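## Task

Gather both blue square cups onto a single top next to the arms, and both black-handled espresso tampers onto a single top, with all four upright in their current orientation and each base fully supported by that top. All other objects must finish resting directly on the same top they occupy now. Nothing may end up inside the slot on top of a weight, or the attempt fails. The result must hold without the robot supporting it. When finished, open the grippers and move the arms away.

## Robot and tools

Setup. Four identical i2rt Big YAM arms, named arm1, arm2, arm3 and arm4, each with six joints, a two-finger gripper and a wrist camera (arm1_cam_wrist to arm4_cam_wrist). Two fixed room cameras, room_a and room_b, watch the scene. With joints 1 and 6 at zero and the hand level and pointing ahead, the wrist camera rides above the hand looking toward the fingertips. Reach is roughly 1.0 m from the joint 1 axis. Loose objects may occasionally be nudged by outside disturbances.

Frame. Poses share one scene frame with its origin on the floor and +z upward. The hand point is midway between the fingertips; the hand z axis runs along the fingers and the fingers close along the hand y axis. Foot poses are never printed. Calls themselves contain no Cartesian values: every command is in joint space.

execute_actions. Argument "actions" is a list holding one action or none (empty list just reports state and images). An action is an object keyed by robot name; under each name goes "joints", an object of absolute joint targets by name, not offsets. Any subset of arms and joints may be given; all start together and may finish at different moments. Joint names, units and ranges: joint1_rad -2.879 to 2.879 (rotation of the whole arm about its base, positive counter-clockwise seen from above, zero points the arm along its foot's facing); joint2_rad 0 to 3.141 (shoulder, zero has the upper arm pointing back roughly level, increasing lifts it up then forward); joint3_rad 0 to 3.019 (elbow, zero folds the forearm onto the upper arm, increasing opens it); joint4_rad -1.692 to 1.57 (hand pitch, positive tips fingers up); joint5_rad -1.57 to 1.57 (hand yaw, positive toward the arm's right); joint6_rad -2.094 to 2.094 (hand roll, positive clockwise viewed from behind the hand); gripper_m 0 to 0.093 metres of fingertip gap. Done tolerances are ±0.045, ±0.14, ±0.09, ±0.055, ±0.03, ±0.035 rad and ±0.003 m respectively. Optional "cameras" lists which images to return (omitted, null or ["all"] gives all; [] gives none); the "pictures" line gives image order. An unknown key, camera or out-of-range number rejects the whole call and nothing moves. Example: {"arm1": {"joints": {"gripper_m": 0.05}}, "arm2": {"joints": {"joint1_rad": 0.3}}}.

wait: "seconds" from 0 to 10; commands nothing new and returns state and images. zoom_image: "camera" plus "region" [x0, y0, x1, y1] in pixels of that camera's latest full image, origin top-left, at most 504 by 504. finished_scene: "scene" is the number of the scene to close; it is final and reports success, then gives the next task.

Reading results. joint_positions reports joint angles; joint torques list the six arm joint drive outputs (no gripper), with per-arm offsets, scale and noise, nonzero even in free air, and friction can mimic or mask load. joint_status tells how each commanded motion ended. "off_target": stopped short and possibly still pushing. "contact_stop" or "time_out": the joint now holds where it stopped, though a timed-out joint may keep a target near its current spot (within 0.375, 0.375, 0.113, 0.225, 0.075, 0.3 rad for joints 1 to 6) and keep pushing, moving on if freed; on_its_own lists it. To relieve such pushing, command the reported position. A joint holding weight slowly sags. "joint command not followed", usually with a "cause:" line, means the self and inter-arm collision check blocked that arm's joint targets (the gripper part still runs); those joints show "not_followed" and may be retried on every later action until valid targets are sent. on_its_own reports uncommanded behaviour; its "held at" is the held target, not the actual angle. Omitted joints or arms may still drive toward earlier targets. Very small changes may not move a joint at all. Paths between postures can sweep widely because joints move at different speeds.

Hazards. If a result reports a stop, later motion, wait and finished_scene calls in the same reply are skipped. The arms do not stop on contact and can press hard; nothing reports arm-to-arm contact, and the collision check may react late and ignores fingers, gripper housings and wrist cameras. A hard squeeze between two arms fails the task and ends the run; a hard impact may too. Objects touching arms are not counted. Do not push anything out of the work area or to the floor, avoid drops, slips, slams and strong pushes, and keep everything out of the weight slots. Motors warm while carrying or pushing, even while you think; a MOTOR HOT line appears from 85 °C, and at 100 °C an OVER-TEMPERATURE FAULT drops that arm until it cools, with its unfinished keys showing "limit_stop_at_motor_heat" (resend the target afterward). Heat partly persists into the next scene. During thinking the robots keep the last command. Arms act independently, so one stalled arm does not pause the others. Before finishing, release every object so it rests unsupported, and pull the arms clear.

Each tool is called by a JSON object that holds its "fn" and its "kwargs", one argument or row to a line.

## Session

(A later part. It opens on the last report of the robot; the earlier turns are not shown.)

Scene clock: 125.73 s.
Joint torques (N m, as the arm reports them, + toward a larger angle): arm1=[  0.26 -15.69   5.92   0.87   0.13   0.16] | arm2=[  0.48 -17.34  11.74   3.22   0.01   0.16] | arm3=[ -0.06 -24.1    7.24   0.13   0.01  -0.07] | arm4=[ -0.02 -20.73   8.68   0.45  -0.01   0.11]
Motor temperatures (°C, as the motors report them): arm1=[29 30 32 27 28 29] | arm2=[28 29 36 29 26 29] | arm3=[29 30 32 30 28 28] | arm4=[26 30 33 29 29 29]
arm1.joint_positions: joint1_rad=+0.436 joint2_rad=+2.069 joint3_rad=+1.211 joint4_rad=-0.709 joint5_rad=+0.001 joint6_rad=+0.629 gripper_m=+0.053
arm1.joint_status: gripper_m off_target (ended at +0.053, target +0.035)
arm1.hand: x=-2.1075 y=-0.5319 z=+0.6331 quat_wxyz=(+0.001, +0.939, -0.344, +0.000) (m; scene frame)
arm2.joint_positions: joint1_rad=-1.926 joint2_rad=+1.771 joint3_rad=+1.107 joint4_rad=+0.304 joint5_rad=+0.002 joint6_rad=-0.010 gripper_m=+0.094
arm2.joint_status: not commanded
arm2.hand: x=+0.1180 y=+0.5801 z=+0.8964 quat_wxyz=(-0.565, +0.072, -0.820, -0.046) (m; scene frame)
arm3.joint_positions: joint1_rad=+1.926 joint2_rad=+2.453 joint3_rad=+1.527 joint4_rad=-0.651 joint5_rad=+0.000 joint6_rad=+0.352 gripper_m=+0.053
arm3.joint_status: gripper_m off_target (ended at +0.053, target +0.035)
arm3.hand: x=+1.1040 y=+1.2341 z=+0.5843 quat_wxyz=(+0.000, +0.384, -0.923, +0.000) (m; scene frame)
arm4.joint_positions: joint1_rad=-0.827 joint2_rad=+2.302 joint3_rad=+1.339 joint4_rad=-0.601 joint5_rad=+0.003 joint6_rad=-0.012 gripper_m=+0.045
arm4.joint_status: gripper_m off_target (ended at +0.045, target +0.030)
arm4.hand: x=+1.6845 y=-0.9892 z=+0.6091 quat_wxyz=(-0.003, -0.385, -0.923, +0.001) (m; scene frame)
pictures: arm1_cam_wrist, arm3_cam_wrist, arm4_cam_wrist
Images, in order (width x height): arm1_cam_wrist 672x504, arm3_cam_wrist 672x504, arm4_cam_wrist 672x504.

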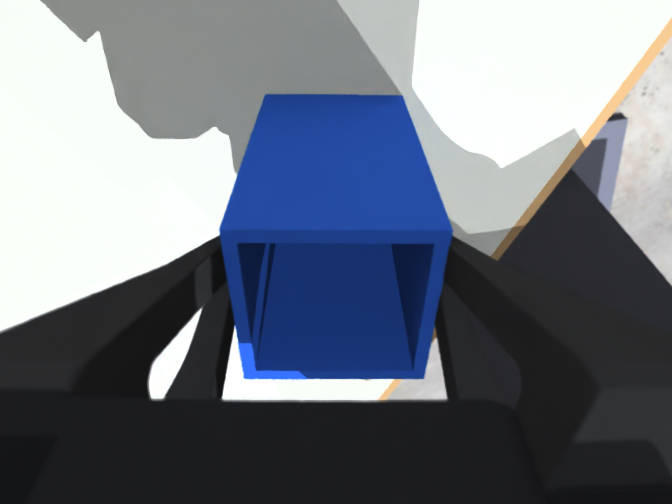

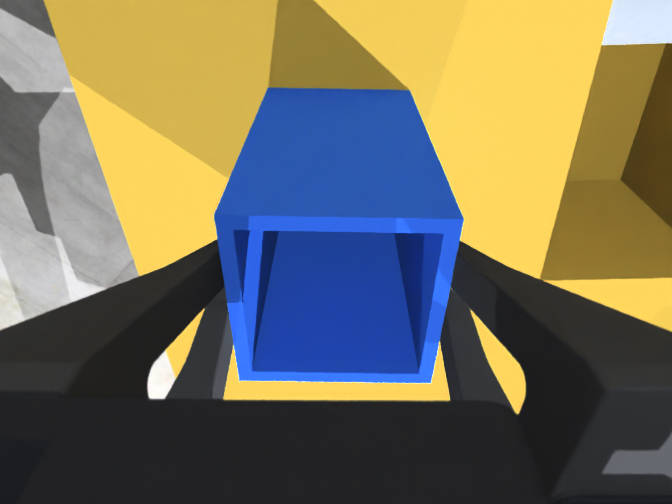

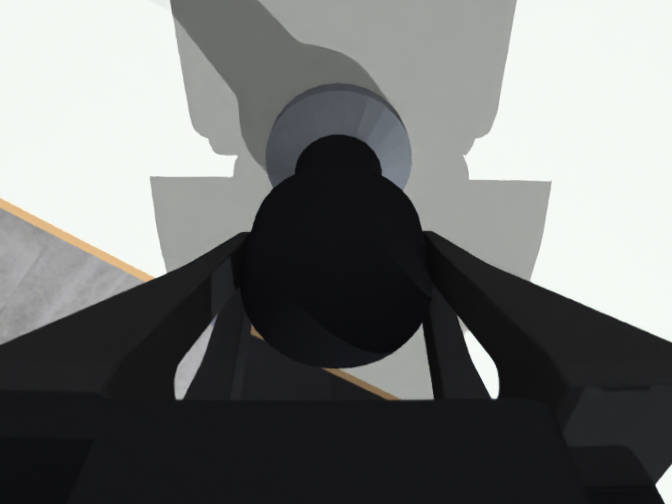

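{"fn": "execute_actions", "kwargs": {
  "actions": [
    {"arm1":{"joints":{"joint2_rad":1.75,"joint4_rad":-1.03}},"arm3":{"joints":{"joint2_rad":2.05,"joint4_rad":-1.05}},"arm4":{"joints":{"joint2_rad":1.95,"joint4_rad":-0.96}}}
  ]
}}

{"fn": "zoom_image", "kwargs": {
  "camera": "room_a",
  "region": [60, 180, 340, 320]
}}

{"fn": "zoom_image", "kwargs": {
  "camera": "room_b",
  "region": [540, 370, 672, 480]
}}

Scene clock: 139.50 s.
Joint torques (N m, as the arm reports them, + toward a larger angle): arm1=[  0.44 -13.37   8.25   0.42   0.15   0.17] | arm2=[  0.44 -17.31  11.76   3.21  -0.01   0.17] | arm3=[ -0.13 -24.13   9.01  -1.11   0.01  -0.06] | arm4=[  0.43 -21.57  10.14   0.12  -0.01   0.12]
Motor temperatures (°C, as the motors report them): arm1=[29 30 31 27 28 29] | arm2=[28 30 35 29 26 29] | arm3=[29 30 32 30 28 28] | arm4=[26 30 33 29 29 29]
arm1.joint_positions: joint1_rad=+0.436 joint2_rad=+1.741 joint3_rad=+1.201 joint4_rad=-1.021 joint5_rad=+0.001 joint6_rad=+0.629 gripper_m=+0.053
arm1.joint_status: all done
arm1.hand: x=-2.0776 y=-0.5336 z=+0.7875 quat_wxyz=(+0.002, +0.939, -0.344, -0.003) (m; scene frame)
arm2.joint_positions: joint1_rad=-1.926 joint2_rad=+1.771 joint3_rad=+1.107 joint4_rad=+0.304 joint5_rad=+0.002 joint6_rad=-0.010 gripper_m=+0.094
arm2.joint_status: not commanded
arm2.hand: x=+0.1180 y=+0.5801 z=+0.8964 quat_wxyz=(-0.565, +0.072, -0.820, -0.046) (m; scene frame)
arm3.joint_positions: joint1_rad=+1.926 joint2_rad=+2.053 joint3_rad=+1.535 joint4_rad=-1.033 joint5_rad=+0.000 joint6_rad=+0.352 gripper_m=+0.053
arm3.joint_status: all done
arm3.hand: x=+1.1071 y=+1.2410 z=+0.8165 quat_wxyz=(-0.009, +0.384, -0.923, -0.008) (m; scene frame)
arm4.joint_positions: joint1_rad=-0.827 joint2_rad=+1.977 joint3_rad=+1.345 joint4_rad=-0.955 joint5_rad=+0.003 joint6_rad=-0.012 gripper_m=+0.045
arm4.joint_status: all done
arm4.hand: x=+1.6792 y=-0.9845 z=+0.7815 quat_wxyz=(+0.008, -0.385, -0.923, -0.003) (m; scene frame)
pictures: arm1_cam_wrist, arm2_cam_wrist, arm3_cam_wrist, arm4_cam_wrist, room_a, room_b
Images, in order (width x height): arm1_cam_wrist 672x504, arm2_cam_wrist 672x504, arm3_cam_wrist 672x504, arm4_cam_wrist 672x504, room_a 672x504, room_b 672x504.

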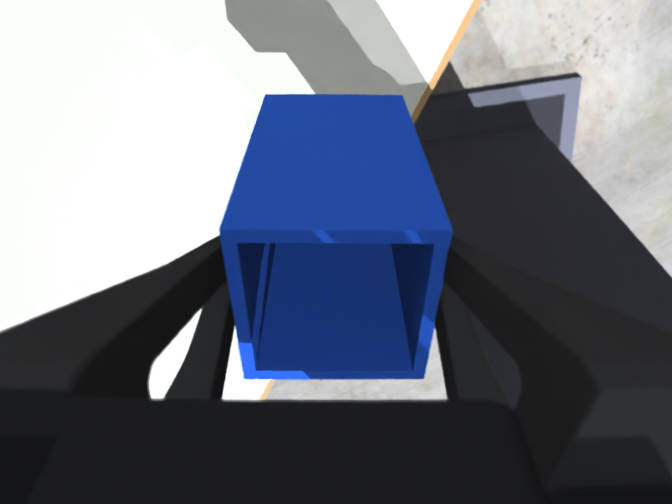

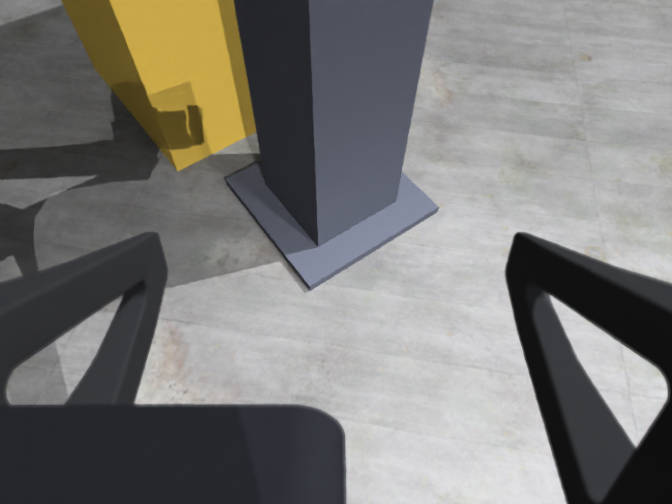

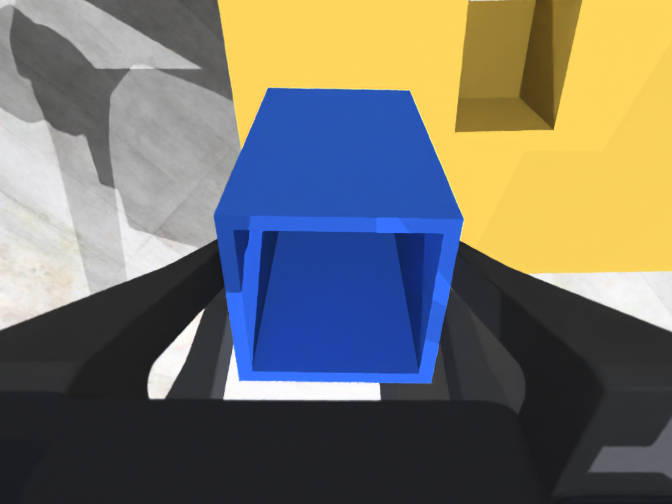

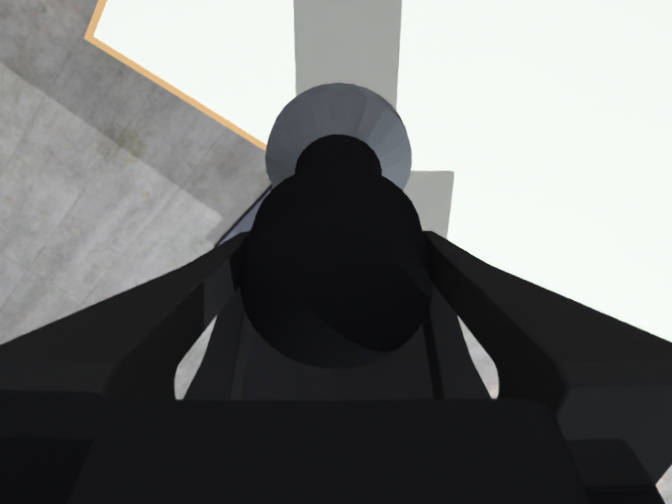

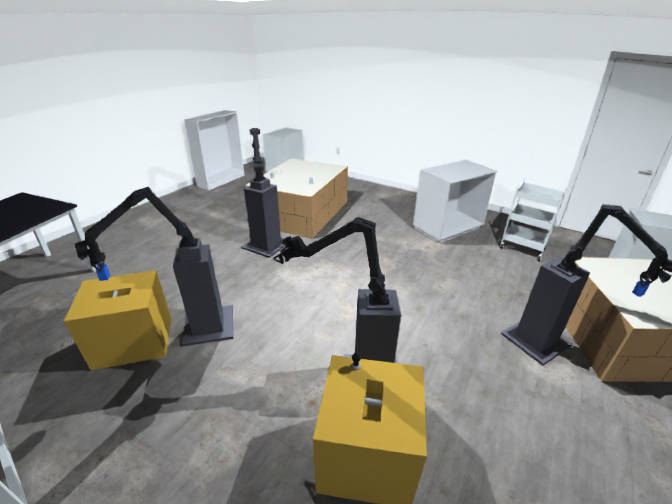

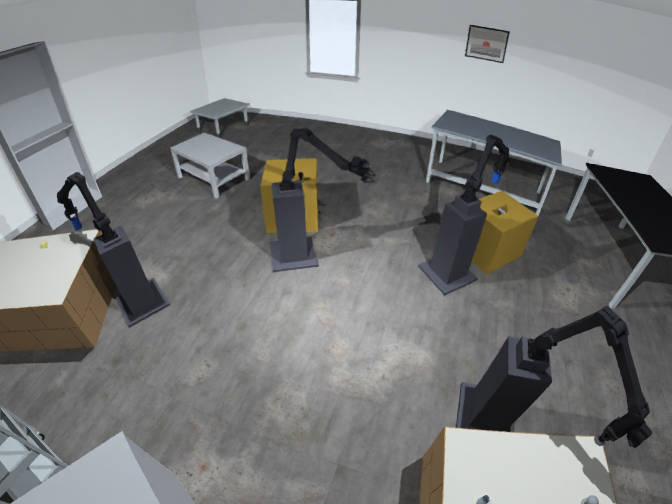

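Region (60, 180, 340, 320) of room_a's 672x504 image, scaled by 1.800, with more detail than that image has.

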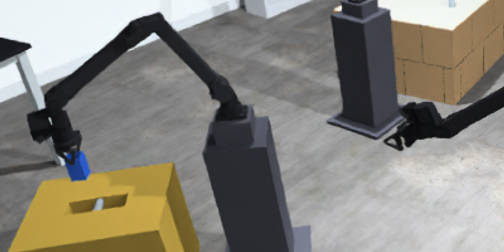

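Region (540, 370, 672, 480) of room_b's 672x504 image, scaled by 3.818, with more detail than that image has.

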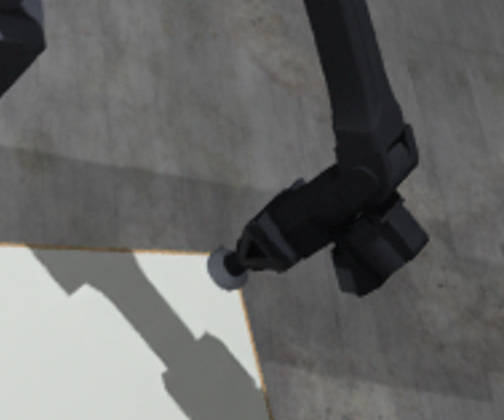

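{"fn": "execute_actions", "kwargs": {
  "actions": [
    {"arm1":{"joints":{"joint1_rad":-1.84,"joint6_rad":1.585}},"arm2":{"joints":{"joint2_rad":1.855,"joint3_rad":1.06,"joint4_rad":0.64}},"arm3":{"joints":{"joint1_rad":-2.188,"joint2_rad":2.02,"joint3_rad":1.805,"joint4_rad":-1.34,"joint6_rad":1.58}},"arm4":{"joints":{"joint1_rad":1.2,"joint2_rad":1.86,"joint3_rad":1.78,"joint4_rad":-1.448,"joint6_rad":1.58}}}
  ]
}}

Scene clock: 156.93 s.
Joint torques (N m, as the arm reports them, + toward a larger angle): arm1=[  1.37 -13.03   8.34   0.34   0.11   0.23] | arm2=[  0.27 -16.06   9.58   3.26   0.     0.19] | arm3=[  0.16 -25.17  10.45  -1.08   0.05  -0.05] | arm4=[ -1.06 -23.12  11.91  -0.02   0.29   0.13]
Motor temperatures (°C, as the motors report them): arm1=[29 30 32 27 28 29] | arm2=[28 30 35 29 26 29] | arm3=[29 31 33 30 28 28] | arm4=[26 31 34 29 29 29]
arm1.joint_positions: joint1_rad=-1.846 joint2_rad=+1.741 joint3_rad=+1.201 joint4_rad=-1.021 joint5_rad=+0.002 joint6_rad=+1.568 gripper_m=+0.053
arm1.joint_status: all done
arm1.hand: x=-1.2544 y=-0.2287 z=+0.7887 quat_wxyz=(-0.005, -0.381, -0.924, -0.003) (m; scene frame)
arm2.joint_positions: joint1_rad=-1.926 joint2_rad=+1.853 joint3_rad=+1.053 joint4_rad=+0.613 joint5_rad=+0.002 joint6_rad=-0.010 gripper_m=+0.094
arm2.joint_status: all done
arm2.hand: x=+0.1234 y=+0.5810 z=+0.8854 quat_wxyz=(-0.634, +0.067, -0.769, -0.051) (m; scene frame)
arm3.joint_positions: joint1_rad=-2.196 joint2_rad=+2.027 joint3_rad=+1.788 joint4_rad=-1.323 joint5_rad=+0.001 joint6_rad=+1.572 gripper_m=+0.053
arm3.joint_status: all done
arm3.hand: x=+0.2438 y=+0.6018 z=+0.9157 quat_wxyz=(+0.000, -0.761, +0.649, +0.004) (m; scene frame)
arm4.joint_positions: joint1_rad=+1.209 joint2_rad=+1.899 joint3_rad=+1.749 joint4_rad=-1.441 joint5_rad=-0.003 joint6_rad=+1.566 gripper_m=+0.045
arm4.joint_status: all done
arm4.hand: x=+1.4977 y=-0.0492 z=+0.9672 quat_wxyz=(+0.002, -0.165, -0.986, +0.009) (m; scene frame)
pictures: arm1_cam_wrist, arm2_cam_wrist, arm3_cam_wrist, arm4_cam_wrist, room_a, room_b
Images, in order (width x height): arm1_cam_wrist 672x504, arm2_cam_wrist 672x504, arm3_cam_wrist 672x504, arm4_cam_wrist 672x504, room_a 672x504, room_b 672x504.

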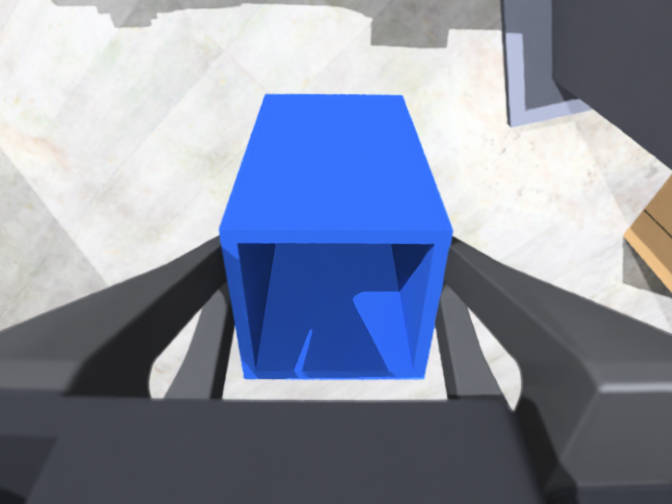

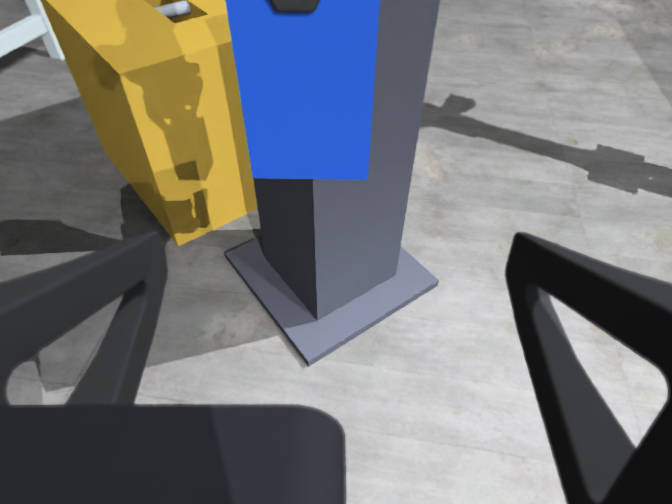

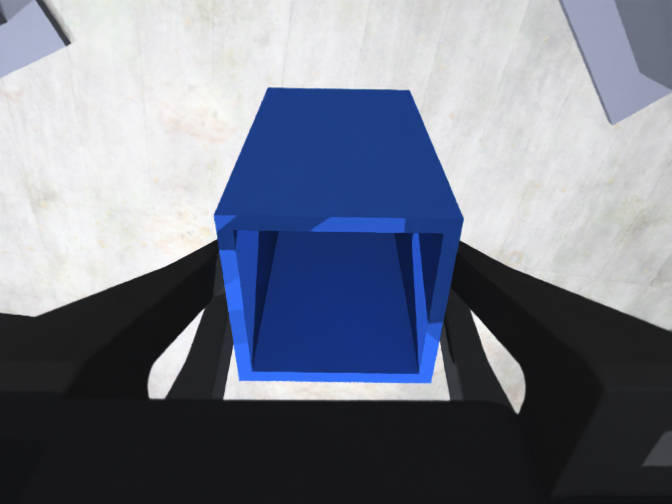

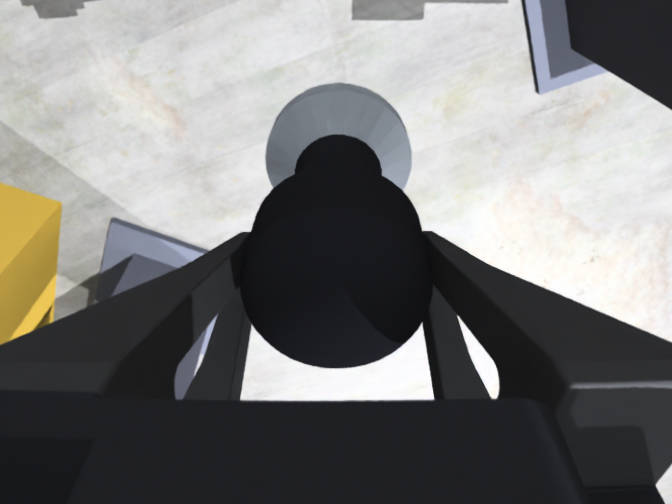

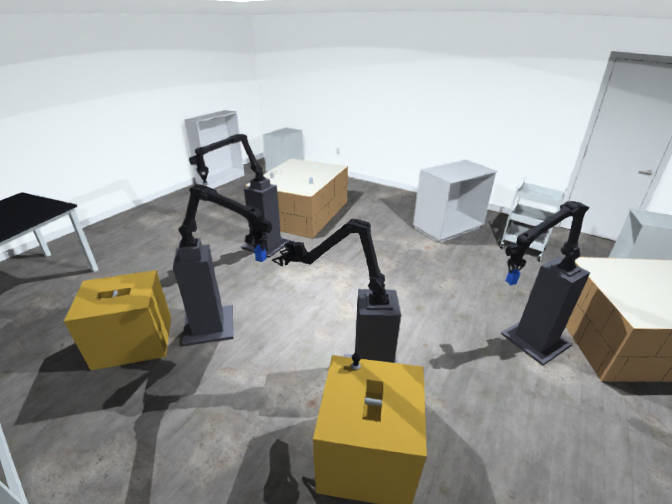

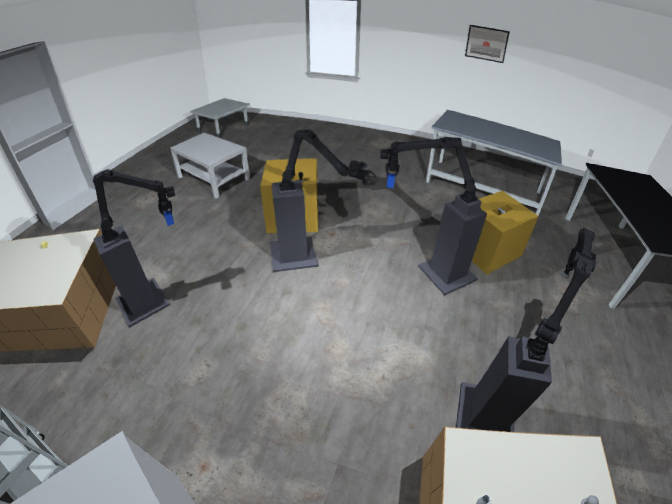

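{"fn": "execute_actions", "kwargs": {
  "actions": [
    {"arm2":{"joints":{"joint1_rad":-1.905,"joint2_rad":2.005,"joint3_rad":1.342,"joint4_rad":0.50}},"arm4":{"joints":{"joint1_rad":1.5,"joint2_rad":1.84}}}
  ],
  "cameras": ["arm2_cam_wrist","room_b"]
}}

{"fn": "zoom_image", "kwargs": {
  "camera": "room_b",
  "region": [330, 130, 430, 210]
}}

Scene clock: 166.77 s.
Joint torques (N m, as the arm reports them, + toward a larger angle): arm1=[  0.85 -14.34   8.26   0.55   0.13   0.14] | arm2=[  0.3  -19.31  12.88   1.24   0.     0.16] | arm3=[ -0.3  -25.18  10.38  -1.04   0.03  -0.06] | arm4=[ -0.85 -23.22  11.98   0.05   0.2    0.12]
Motor temperatures (°C, as the motors report them): arm1=[29 30 32 27 28 29] | arm2=[28 30 35 29 26 29] | arm3=[29 31 34 30 28 28] | arm4=[26 31 35 28 29 29]
arm1.joint_positions: joint1_rad=-1.846 joint2_rad=+1.741 joint3_rad=+1.201 joint4_rad=-1.021 joint5_rad=+0.002 joint6_rad=+1.568 gripper_m=+0.053
arm1.joint_status: not commanded
arm1.hand: x=-1.2544 y=-0.2287 z=+0.7887 quat_wxyz=(-0.005, -0.381, -0.924, -0.003) (m; scene frame)
arm2.joint_positions: joint1_rad=-1.909 joint2_rad=+2.008 joint3_rad=+1.304 joint4_rad=+0.514 joint5_rad=+0.002 joint6_rad=-0.010 gripper_m=+0.094
arm2.joint_status: all done
arm2.hand: x=+0.1963 y=+0.6070 z=+0.8811 quat_wxyz=(-0.633, +0.073, -0.769, -0.056) (m; scene frame)
arm3.joint_positions: joint1_rad=-2.196 joint2_rad=+2.027 joint3_rad=+1.788 joint4_rad=-1.323 joint5_rad=+0.001 joint6_rad=+1.572 gripper_m=+0.053
arm3.joint_status: not commanded
arm3.hand: x=+0.2438 y=+0.6018 z=+0.9157 quat_wxyz=(+0.000, -0.761, +0.649, +0.004) (m; scene frame)
arm4.joint_positions: joint1_rad=+1.495 joint2_rad=+1.877 joint3_rad=+1.749 joint4_rad=-1.441 joint5_rad=-0.001 joint6_rad=+1.566 gripper_m=+0.045
arm4.joint_status: all done
arm4.hand: x=+1.3360 y=-0.0182 z=+0.9789 quat_wxyz=(+0.000, -0.024, -1.000, -0.002) (m; scene frame)
pictures: arm2_cam_wrist, room_b
Images, in order (width x height): arm2_cam_wrist 672x504, room_b 672x504.

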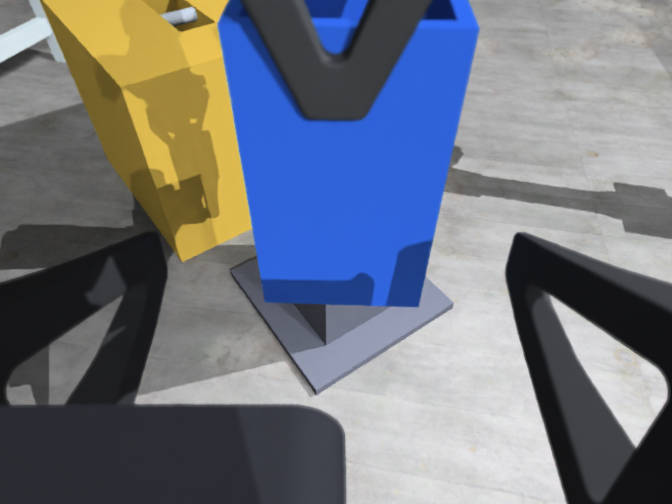

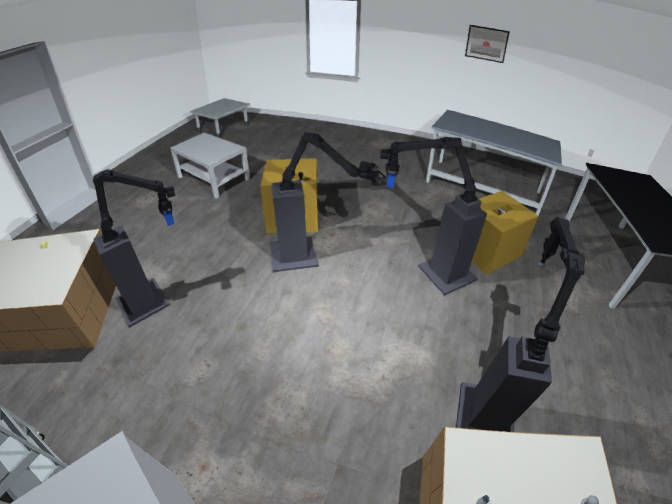

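Region (330, 130, 430, 210) of room_b's 672x504 image, scaled by 5.040, with more detail than that image has; it fills the top 403 rows of this view, and the rest is white.

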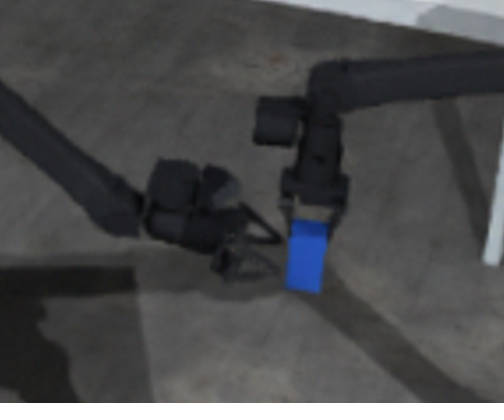

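{"fn": "execute_actions", "kwargs": {
  "actions": [
    {"arm2":{"joints":{"joint2_rad":2.078,"joint3_rad":1.452,"joint4_rad":0.442,"gripper_m":0.075}}}
  ],
  "cameras": ["arm2_cam_wrist","room_b"]
}}

{"fn": "zoom_image", "kwargs": {
  "camera": "room_b",
  "region": [330, 130, 430, 210]
}}

Scene clock: 171.37 s.
Joint torques (N m, as the arm reports them, + toward a larger angle): arm1=[  0.96 -12.79   8.25   0.45   0.15   0.25] | arm2=[  0.38 -17.8   13.9    1.27   0.     0.17] | arm3=[ -0.36 -24.91  10.45  -1.07   0.04  -0.06] | arm4=[ -0.88 -23.34  11.95  -0.04   0.23   0.13]
Motor temperatures (°C, as the motors report them): arm1=[29 30 32 27 28 29] | arm2=[28 30 35 29 26 29] | arm3=[29 31 34 30 28 28] | arm4=[26 31 36 28 29 29]
arm1.joint_positions: joint1_rad=-1.846 joint2_rad=+1.741 joint3_rad=+1.201 joint4_rad=-1.021 joint5_rad=+0.002 joint6_rad=+1.568 gripper_m=+0.053
arm1.joint_status: not commanded
arm1.hand: x=-1.2544 y=-0.2287 z=+0.7887 quat_wxyz=(-0.005, -0.381, -0.924, -0.003) (m; scene frame)
arm2.joint_positions: joint1_rad=-1.909 joint2_rad=+2.056 joint3_rad=+1.405 joint4_rad=+0.460 joint5_rad=+0.002 joint6_rad=-0.010 gripper_m=+0.075
arm2.joint_status: all done
arm2.hand: x=+0.2233 y=+0.6120 z=+0.8853 quat_wxyz=(-0.632, +0.073, -0.769, -0.056) (m; scene frame)
arm3.joint_positions: joint1_rad=-2.196 joint2_rad=+2.027 joint3_rad=+1.788 joint4_rad=-1.323 joint5_rad=+0.001 joint6_rad=+1.572 gripper_m=+0.053
arm3.joint_status: not commanded
arm3.hand: x=+0.2438 y=+0.6018 z=+0.9157 quat_wxyz=(+0.000, -0.761, +0.649, +0.004) (m; scene frame)
arm4.joint_positions: joint1_rad=+1.495 joint2_rad=+1.877 joint3_rad=+1.749 joint4_rad=-1.441 joint5_rad=-0.001 joint6_rad=+1.566 gripper_m=+0.045
arm4.joint_status: not commanded
arm4.hand: x=+1.3360 y=-0.0182 z=+0.9789 quat_wxyz=(+0.000, -0.024, -1.000, -0.002) (m; scene frame)
pictures: arm2_cam_wrist, room_b
Images, in order (width x height): arm2_cam_wrist 672x504, room_b 672x504.

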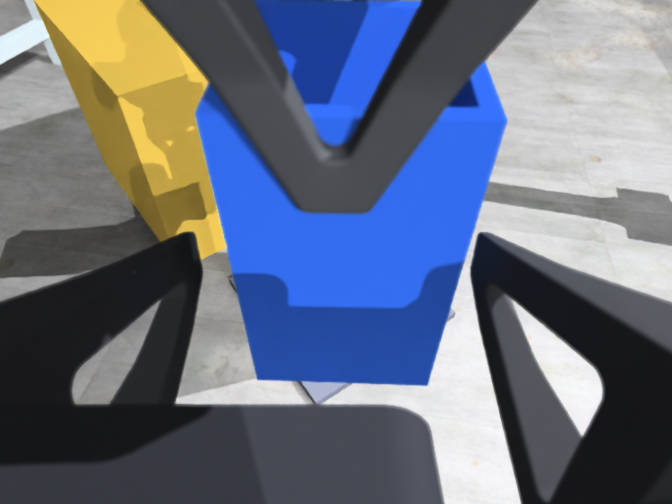

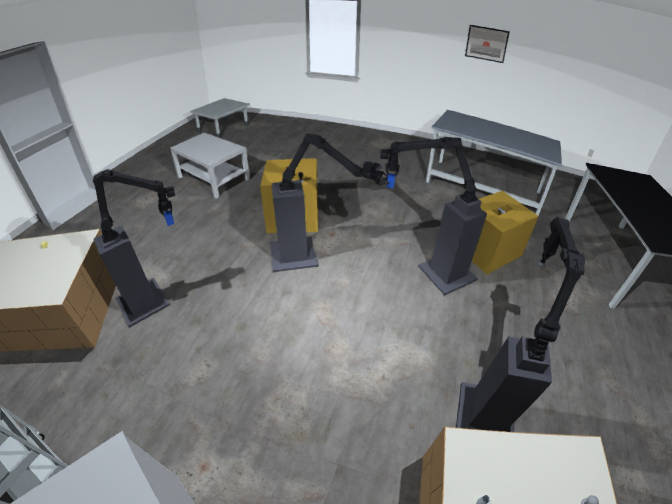

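Region (330, 130, 430, 210) of room_b's 672x504 image, scaled by 5.040, with more detail than that image has; it fills the top 403 rows of this view, and the rest is white.

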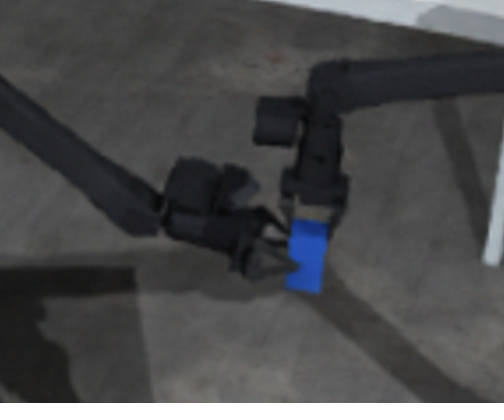

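{"fn": "execute_actions", "kwargs": {
  "actions": [
    {"arm2":{"joints":{"gripper_m":0.035}}}
  ],
  "cameras": []
}}

Scene clock: 173.63 s.
Joint torques (N m, as the arm reports them, + toward a larger angle): arm1=[  0.17 -13.19   8.28   0.24   0.17   0.18] | arm2=[  0.88 -18.11  14.02   1.26  -0.06   0.18] | arm3=[  0.25 -24.96  10.4   -0.99  -0.11  -0.1 ] | arm4=[ -0.42 -22.77  12.04  -0.13   0.25   0.15]
Motor temperatures (°C, as the motors report them): arm1=[29 30 32 27 28 29] | arm2=[28 30 36 29 26 29] | arm3=[29 31 34 30 28 28] | arm4=[26 32 36 28 29 29]
arm1.joint_positions: joint1_rad=-1.846 joint2_rad=+1.741 joint3_rad=+1.201 joint4_rad=-1.021 joint5_rad=+0.002 joint6_rad=+1.568 gripper_m=+0.053
arm1.joint_status: not commanded
arm1.hand: x=-1.2544 y=-0.2287 z=+0.7887 quat_wxyz=(-0.005, -0.381, -0.924, -0.003) (m; scene frame)
arm2.joint_positions: joint1_rad=-1.909 joint2_rad=+2.056 joint3_rad=+1.406 joint4_rad=+0.459 joint5_rad=+0.005 joint6_rad=-0.010 gripper_m=+0.053
arm2.joint_status: gripper_m off_target (ended at +0.053, target +0.035)
arm2.hand: x=+0.2235 y=+0.6113 z=+0.8854 quat_wxyz=(-0.632, +0.072, -0.769, -0.055) (m; scene frame)
arm3.joint_positions: joint1_rad=-2.196 joint2_rad=+2.027 joint3_rad=+1.788 joint4_rad=-1.323 joint5_rad=+0.004 joint6_rad=+1.572 gripper_m=+0.053
arm3.joint_status: not commanded
arm3.hand: x=+0.2437 y=+0.6023 z=+0.9157 quat_wxyz=(+0.001, -0.761, +0.649, +0.005) (m; scene frame)
arm4.joint_positions: joint1_rad=+1.495 joint2_rad=+1.877 joint3_rad=+1.749 joint4_rad=-1.441 joint5_rad=-0.001 joint6_rad=+1.566 gripper_m=+0.045
arm4.joint_status: not commanded
arm4.hand: x=+1.3360 y=-0.0182 z=+0.9789 quat_wxyz=(+0.000, -0.024, -1.000, -0.002) (m; scene frame)
pictures: none
No camera images: the call's "cameras" was empty. Leave "cameras" out to get every camera's image.

{"fn": "execute_actions", "kwargs": {
  "actions": [
    {"arm3":{"joints":{"gripper_m":0.068}}}
  ],
  "cameras": []
}}

{"fn": "execute_actions", "kwargs": {
  "actions": [
    {"arm3":{"joints":{"joint2_rad":1.9}}}
  ],
  "cameras": ["arm2_cam_wrist","room_b"]
}}

Scene clock: 176.30 s.
Joint torques (N m, as the arm reports them, + toward a larger angle): arm1=[  1.03 -13.23   8.31   0.2    0.15   0.22] | arm2=[  0.47 -17.96  14.04   1.43  -0.04   0.18] | arm3=[ -0.34 -25.3   10.35  -1.03  -0.1   -0.06] | arm4=[ -0.32 -22.9   12.03   0.08   0.24   0.14]
Motor temperatures (°C, as the motors report them): arm1=[29 30 32 27 28 29] | arm2=[28 31 36 29 26 29] | arm3=[29 31 34 30 28 28] | arm4=[26 32 36 28 29 29]
arm1.joint_positions: joint1_rad=-1.846 joint2_rad=+1.741 joint3_rad=+1.201 joint4_rad=-1.021 joint5_rad=+0.002 joint6_rad=+1.568 gripper_m=+0.053
arm1.joint_status: not commanded
arm1.hand: x=-1.2544 y=-0.2287 z=+0.7887 quat_wxyz=(-0.005, -0.381, -0.924, -0.003) (m; scene frame)
arm2.joint_positions: joint1_rad=-1.909 joint2_rad=+2.057 joint3_rad=+1.406 joint4_rad=+0.455 joint5_rad=+0.003 joint6_rad=-0.010 gripper_m=+0.053
arm2.joint_status: not commanded
arm2.hand: x=+0.2233 y=+0.6116 z=+0.8832 quat_wxyz=(-0.630, +0.073, -0.771, -0.056) (m; scene frame)
arm3.joint_positions: joint1_rad=-2.196 joint2_rad=+2.027 joint3_rad=+1.788 joint4_rad=-1.323 joint5_rad=+0.004 joint6_rad=+1.572 gripper_m=+0.068
arm3.joint_status: all done
arm3.hand: x=+0.2437 y=+0.6022 z=+0.9157 quat_wxyz=(+0.001, -0.761, +0.649, +0.005) (m; scene frame)
arm4.joint_positions: joint1_rad=+1.495 joint2_rad=+1.877 joint3_rad=+1.749 joint4_rad=-1.441 joint5_rad=-0.001 joint6_rad=+1.566 gripper_m=+0.045
arm4.joint_status: not commanded
arm4.hand: x=+1.3360 y=-0.0182 z=+0.9789 quat_wxyz=(+0.000, -0.024, -1.000, -0.002) (m; scene frame)
pictures: none
No camera images: the call's "cameras" was empty. Leave "cameras" out to get every camera's image.

Scene clock: 177.43 s.
Joint torques (N m, as the arm reports them, + toward a larger angle): arm1=[  0.36 -13.53   8.19   0.33   0.09   0.18] | arm2=[  0.51 -18.53  13.92   1.42  -0.02   0.17] | arm3=[ -0.48 -20.82  10.89  -0.79  -0.07  -0.07] | arm4=[ -0.21 -22.89  12.    -0.08   0.26   0.13]
Motor temperatures (°C, as the motors report them): arm1=[29 30 32 27 28 29] | arm2=[28 31 36 29 26 29] | arm3=[29 31 34 30 28 28] | arm4=[26 32 36 28 29 29]
arm1.joint_positions: joint1_rad=-1.846 joint2_rad=+1.741 joint3_rad=+1.201 joint4_rad=-1.021 joint5_rad=+0.002 joint6_rad=+1.568 gripper_m=+0.053
arm1.joint_status: not commanded
arm1.hand: x=-1.2544 y=-0.2287 z=+0.7887 quat_wxyz=(-0.005, -0.381, -0.924, -0.003) (m; scene frame)
arm2.joint_positions: joint1_rad=-1.909 joint2_rad=+2.057 joint3_rad=+1.406 joint4_rad=+0.455 joint5_rad=+0.003 joint6_rad=-0.010 gripper_m=+0.053
arm2.joint_status: not commanded
arm2.hand: x=+0.2233 y=+0.6116 z=+0.8832 quat_wxyz=(-0.630, +0.073, -0.771, -0.056) (m; scene frame)
arm3.joint_positions: joint1_rad=-2.196 joint2_rad=+1.885 joint3_rad=+1.788 joint4_rad=-1.323 joint5_rad=+0.004 joint6_rad=+1.572 gripper_m=+0.068
arm3.joint_status: all done
arm3.hand: x=+0.2459 y=+0.6021 z=+1.0012 quat_wxyz=(-0.053, -0.759, +0.647, +0.051) (m; scene frame)
arm4.joint_positions: joint1_rad=+1.495 joint2_rad=+1.877 joint3_rad=+1.749 joint4_rad=-1.441 joint5_rad=-0.001 joint6_rad=+1.566 gripper_m=+0.045
arm4.joint_status: not commanded
arm4.hand: x=+1.3360 y=-0.0182 z=+0.9789 quat_wxyz=(+0.000, -0.024, -1.000, -0.002) (m; scene frame)
pictures: arm2_cam_wrist, room_b
Images, in order (width x height): arm2_cam_wrist 672x504, room_b 672x504.

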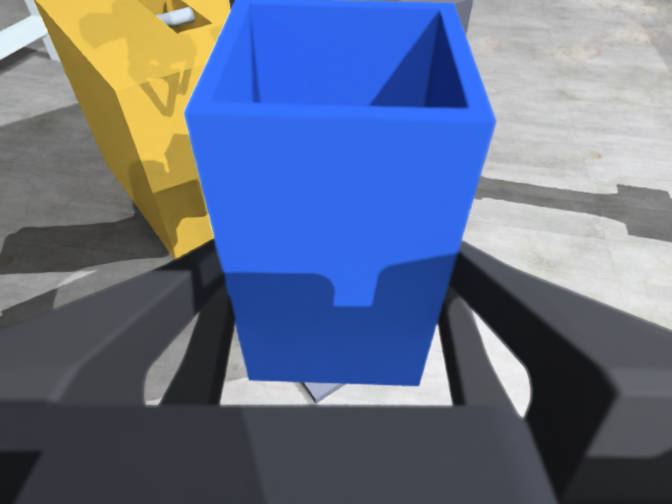

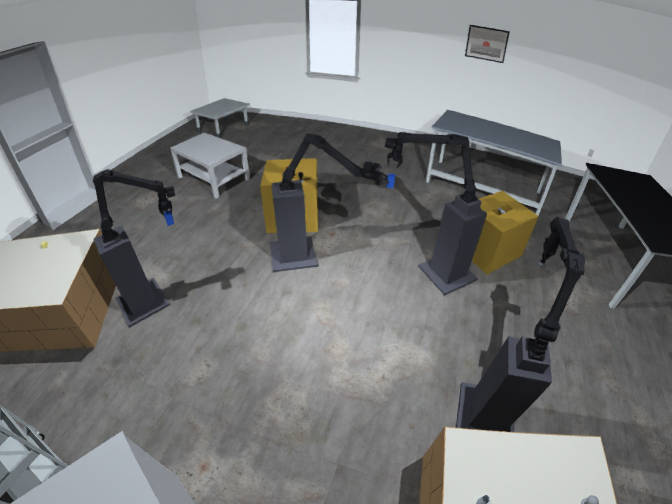

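{"fn": "execute_actions", "kwargs": {
  "actions": [
    {"arm2":{"joints":{"joint1_rad":0.11,"joint2_rad":2.02,"joint3_rad":1.02,"joint4_rad":0.855}},"arm3":{"joints":{"joint1_rad":-0.45,"joint2_rad":1.6,"joint3_rad":1.2,"joint4_rad":-0.4,"joint6_rad":0,"gripper_m":0.093}}}
  ],
  "cameras": ["arm2_cam_wrist","room_b"]
}}

{"fn": "execute_actions", "kwargs": {
  "actions": [
    {"arm2":{"joints":{"joint2_rad":2.37,"joint3_rad":1.13,"joint4_rad":1.125}},"arm3":{"joints":{"joint2_rad":1.835,"joint3_rad":0.965,"joint4_rad":0.71}},"arm4":{"joints":{"joint1_rad":1.885}}}
  ]
}}

Scene clock: 197.03 s.
Joint torques (N m, as the arm reports them, + toward a larger angle): arm1=[  0.32 -13.63   8.37   0.38   0.15   0.2 ] | arm2=[ -0.36 -18.06   7.39   3.55   0.15   0.19] | arm3=[ -1.64 -19.26   9.9    1.7   -0.03  -0.26] | arm4=[ -0.36 -22.9   12.04  -0.08   0.26   0.16]
Motor temperatures (°C, as the motors report them): arm1=[29 30 33 27 28 29] | arm2=[28 31 37 29 26 29] | arm3=[29 31 35 30 28 28] | arm4=[26 32 37 28 29 29]
arm1.joint_positions: joint1_rad=-1.846 joint2_rad=+1.741 joint3_rad=+1.201 joint4_rad=-1.021 joint5_rad=+0.002 joint6_rad=+1.568 gripper_m=+0.053
arm1.joint_status: not commanded
arm1.hand: x=-1.2544 y=-0.2287 z=+0.7887 quat_wxyz=(-0.005, -0.381, -0.924, -0.003) (m; scene frame)
arm2.joint_positions: joint1_rad=+0.116 joint2_rad=+2.036 joint3_rad=+1.018 joint4_rad=+0.824 joint5_rad=-0.002 joint6_rad=-0.010 gripper_m=+0.053
arm2.joint_status: all done
arm2.hand: x=-0.9823 y=+1.0218 z=+0.8039 quat_wxyz=(-0.287, +0.690, -0.342, -0.569) (m; scene frame)
arm3.joint_positions: joint1_rad=-0.444 joint2_rad=+1.614 joint3_rad=+1.196 joint4_rad=-0.424 joint5_rad=+0.001 joint6_rad=+0.009 gripper_m=+0.093
arm3.joint_status: all done
arm3.hand: x=+1.0655 y=+0.1170 z=+0.9782 quat_wxyz=(-0.291, -0.543, -0.761, +0.202) (m; scene frame)
arm4.joint_positions: joint1_rad=+1.495 joint2_rad=+1.877 joint3_rad=+1.749 joint4_rad=-1.441 joint5_rad=-0.001 joint6_rad=+1.566 gripper_m=+0.045
arm4.joint_status: not commanded
arm4.hand: x=+1.3360 y=-0.0182 z=+0.9789 quat_wxyz=(+0.000, -0.024, -1.000, -0.002) (m; scene frame)
pictures: arm2_cam_wrist, room_b
Images, in order (width x height): arm2_cam_wrist 672x504, room_b 672x504.

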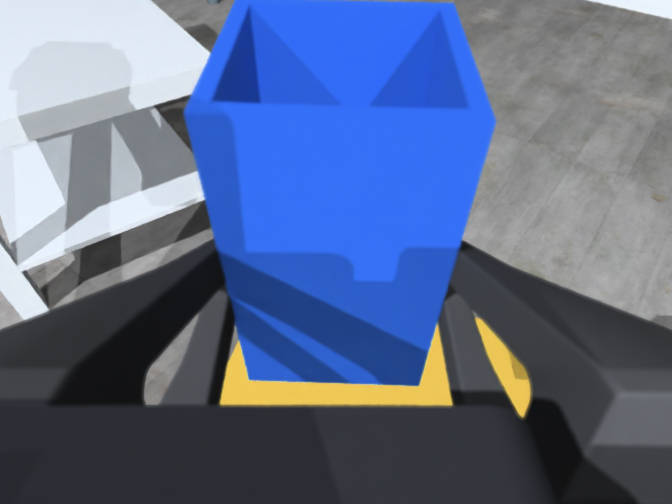

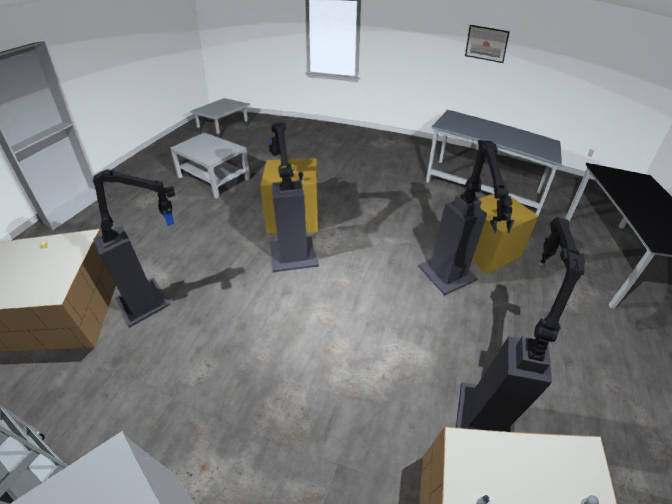

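Scene clock: 198.63 s.
Joint torques (N m, as the arm reports them, + toward a larger angle): arm1=[  0.84 -13.45   8.25   0.27   0.12   0.16] | arm2=[ -0.49 -20.32   6.43   3.47   0.14   0.19] | arm3=[ -1.37 -18.48   9.6    2.3   -0.03  -0.28] | arm4=[ -0.36 -23.32  11.96   0.03   0.24   0.11]
Motor temperatures (°C, as the motors report them): arm1=[29 30 33 27 28 29] | arm2=[28 31 37 29 26 29] | arm3=[29 31 35 30 28 28] | arm4=[26 32 37 28 29 29]
arm1.joint_positions: joint1_rad=-1.846 joint2_rad=+1.741 joint3_rad=+1.201 joint4_rad=-1.021 joint5_rad=+0.002 joint6_rad=+1.568 gripper_m=+0.053
arm1.joint_status: not commanded
arm1.hand: x=-1.2544 y=-0.2287 z=+0.7887 quat_wxyz=(-0.005, -0.381, -0.924, -0.003) (m; scene frame)
arm2.joint_positions: joint1_rad=+0.116 joint2_rad=+2.396 joint3_rad=+1.114 joint4_rad=+1.094 joint5_rad=-0.002 joint6_rad=-0.010 gripper_m=+0.053
arm2.joint_status: all done
arm2.hand: x=-0.9843 y=+1.0239 z=+0.6632 quat_wxyz=(-0.288, +0.688, -0.341, -0.571) (m; scene frame)
arm3.joint_positions: joint1_rad=-0.444 joint2_rad=+1.832 joint3_rad=+0.939 joint4_rad=+0.681 joint5_rad=+0.001 joint6_rad=+0.008 gripper_m=+0.093
arm3.joint_status: all done
arm3.hand: x=+1.0813 y=+0.0733 z=+0.9402 quat_wxyz=(-0.514, -0.453, -0.634, +0.358) (m; scene frame)
arm4.joint_positions: joint1_rad=+1.878 joint2_rad=+1.877 joint3_rad=+1.749 joint4_rad=-1.441 joint5_rad=-0.001 joint6_rad=+1.566 gripper_m=+0.045
arm4.joint_status: all done
arm4.hand: x=+1.1170 y=-0.0489 z=+0.9784 quat_wxyz=(-0.001, +0.167, -0.986, -0.001) (m; scene frame)
pictures: arm1_cam_wrist, arm2_cam_wrist, arm3_cam_wrist, arm4_cam_wrist, room_a, room_b
Images, in order (width x height): arm1_cam_wrist 672x504, arm2_cam_wrist 672x504, arm3_cam_wrist 672x504, arm4_cam_wrist 672x504, room_a 672x504, room_b 672x504.

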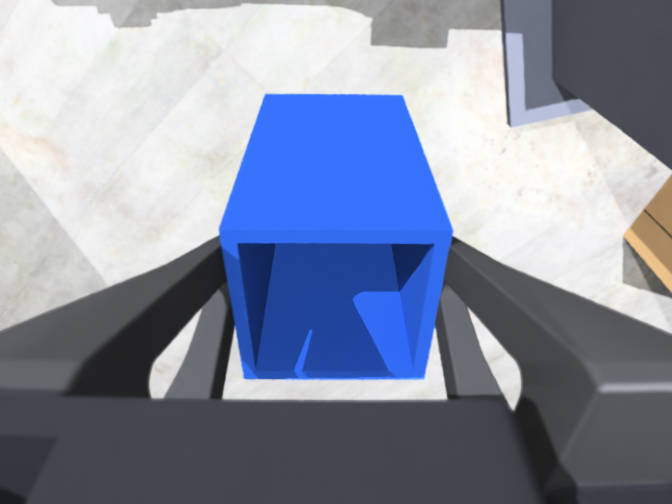

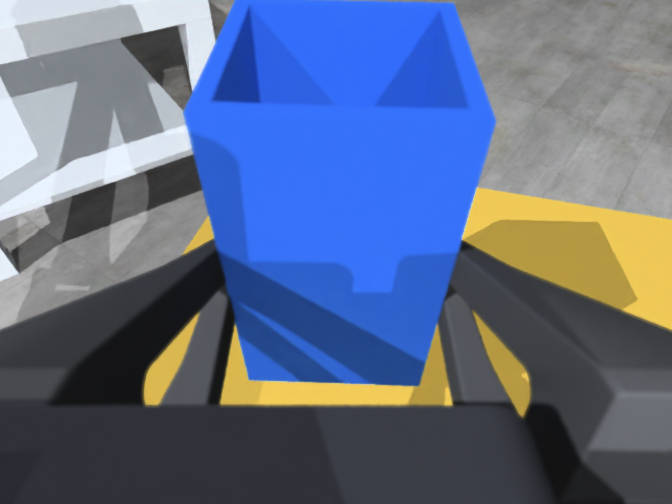

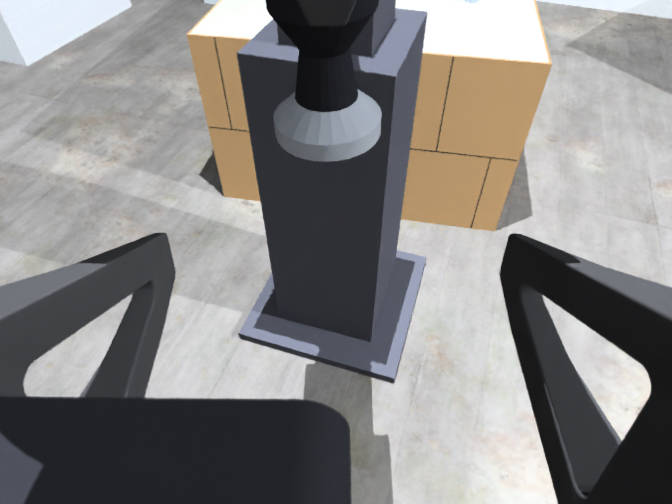

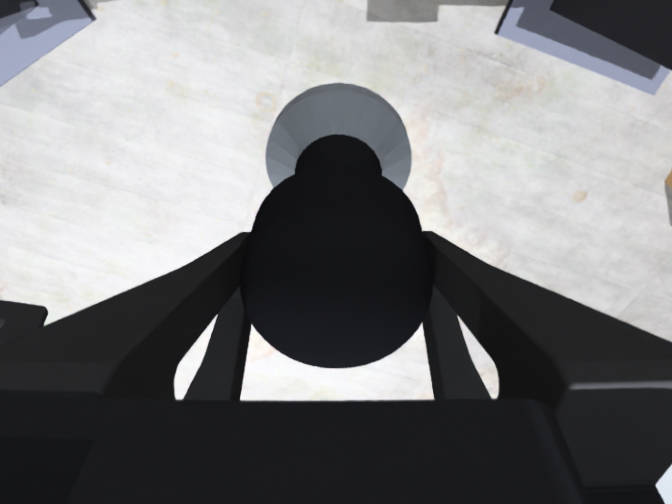

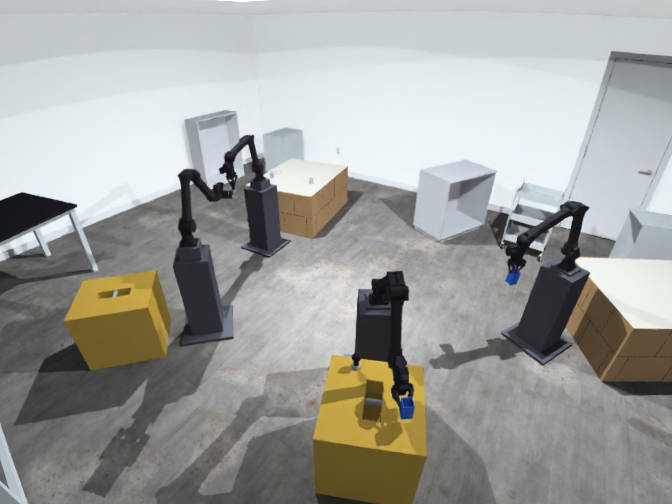

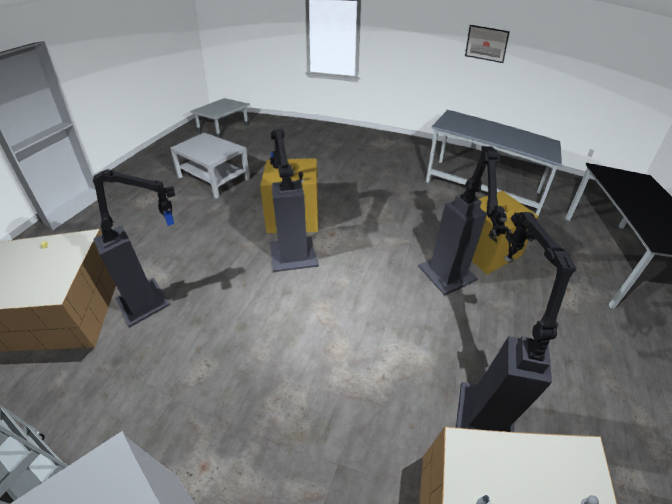

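{"fn": "zoom_image", "kwargs": {
  "camera": "arm3_cam_wrist",
  "region": [230, 0, 430, 180]
}}

{"fn": "zoom_image", "kwargs": {
  "camera": "room_a",
  "region": [310, 340, 450, 470]
}}

Region (230, 0, 430, 180) of arm3_cam_wrist's 672x504 image, scaled by 2.520, with more detail than that image has; it fills the top 454 rows of this view, and the rest is white.

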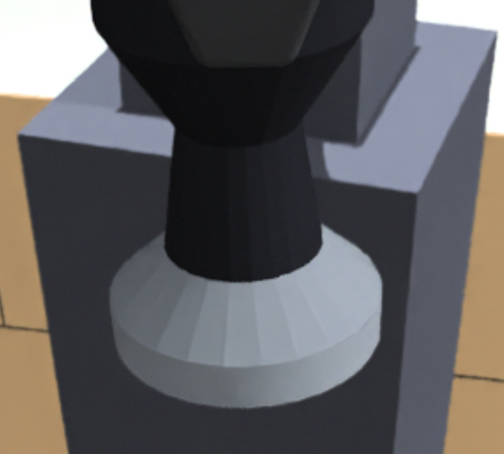

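Region (310, 340, 450, 470) of room_a's 672x504 image, scaled by 3.600, with more detail than that image has; it fills the top 468 rows of this view, and the rest is white.

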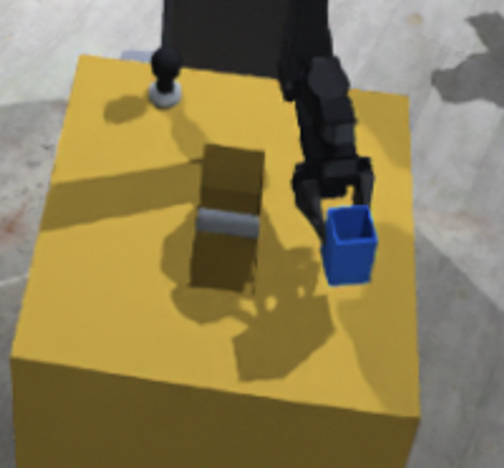

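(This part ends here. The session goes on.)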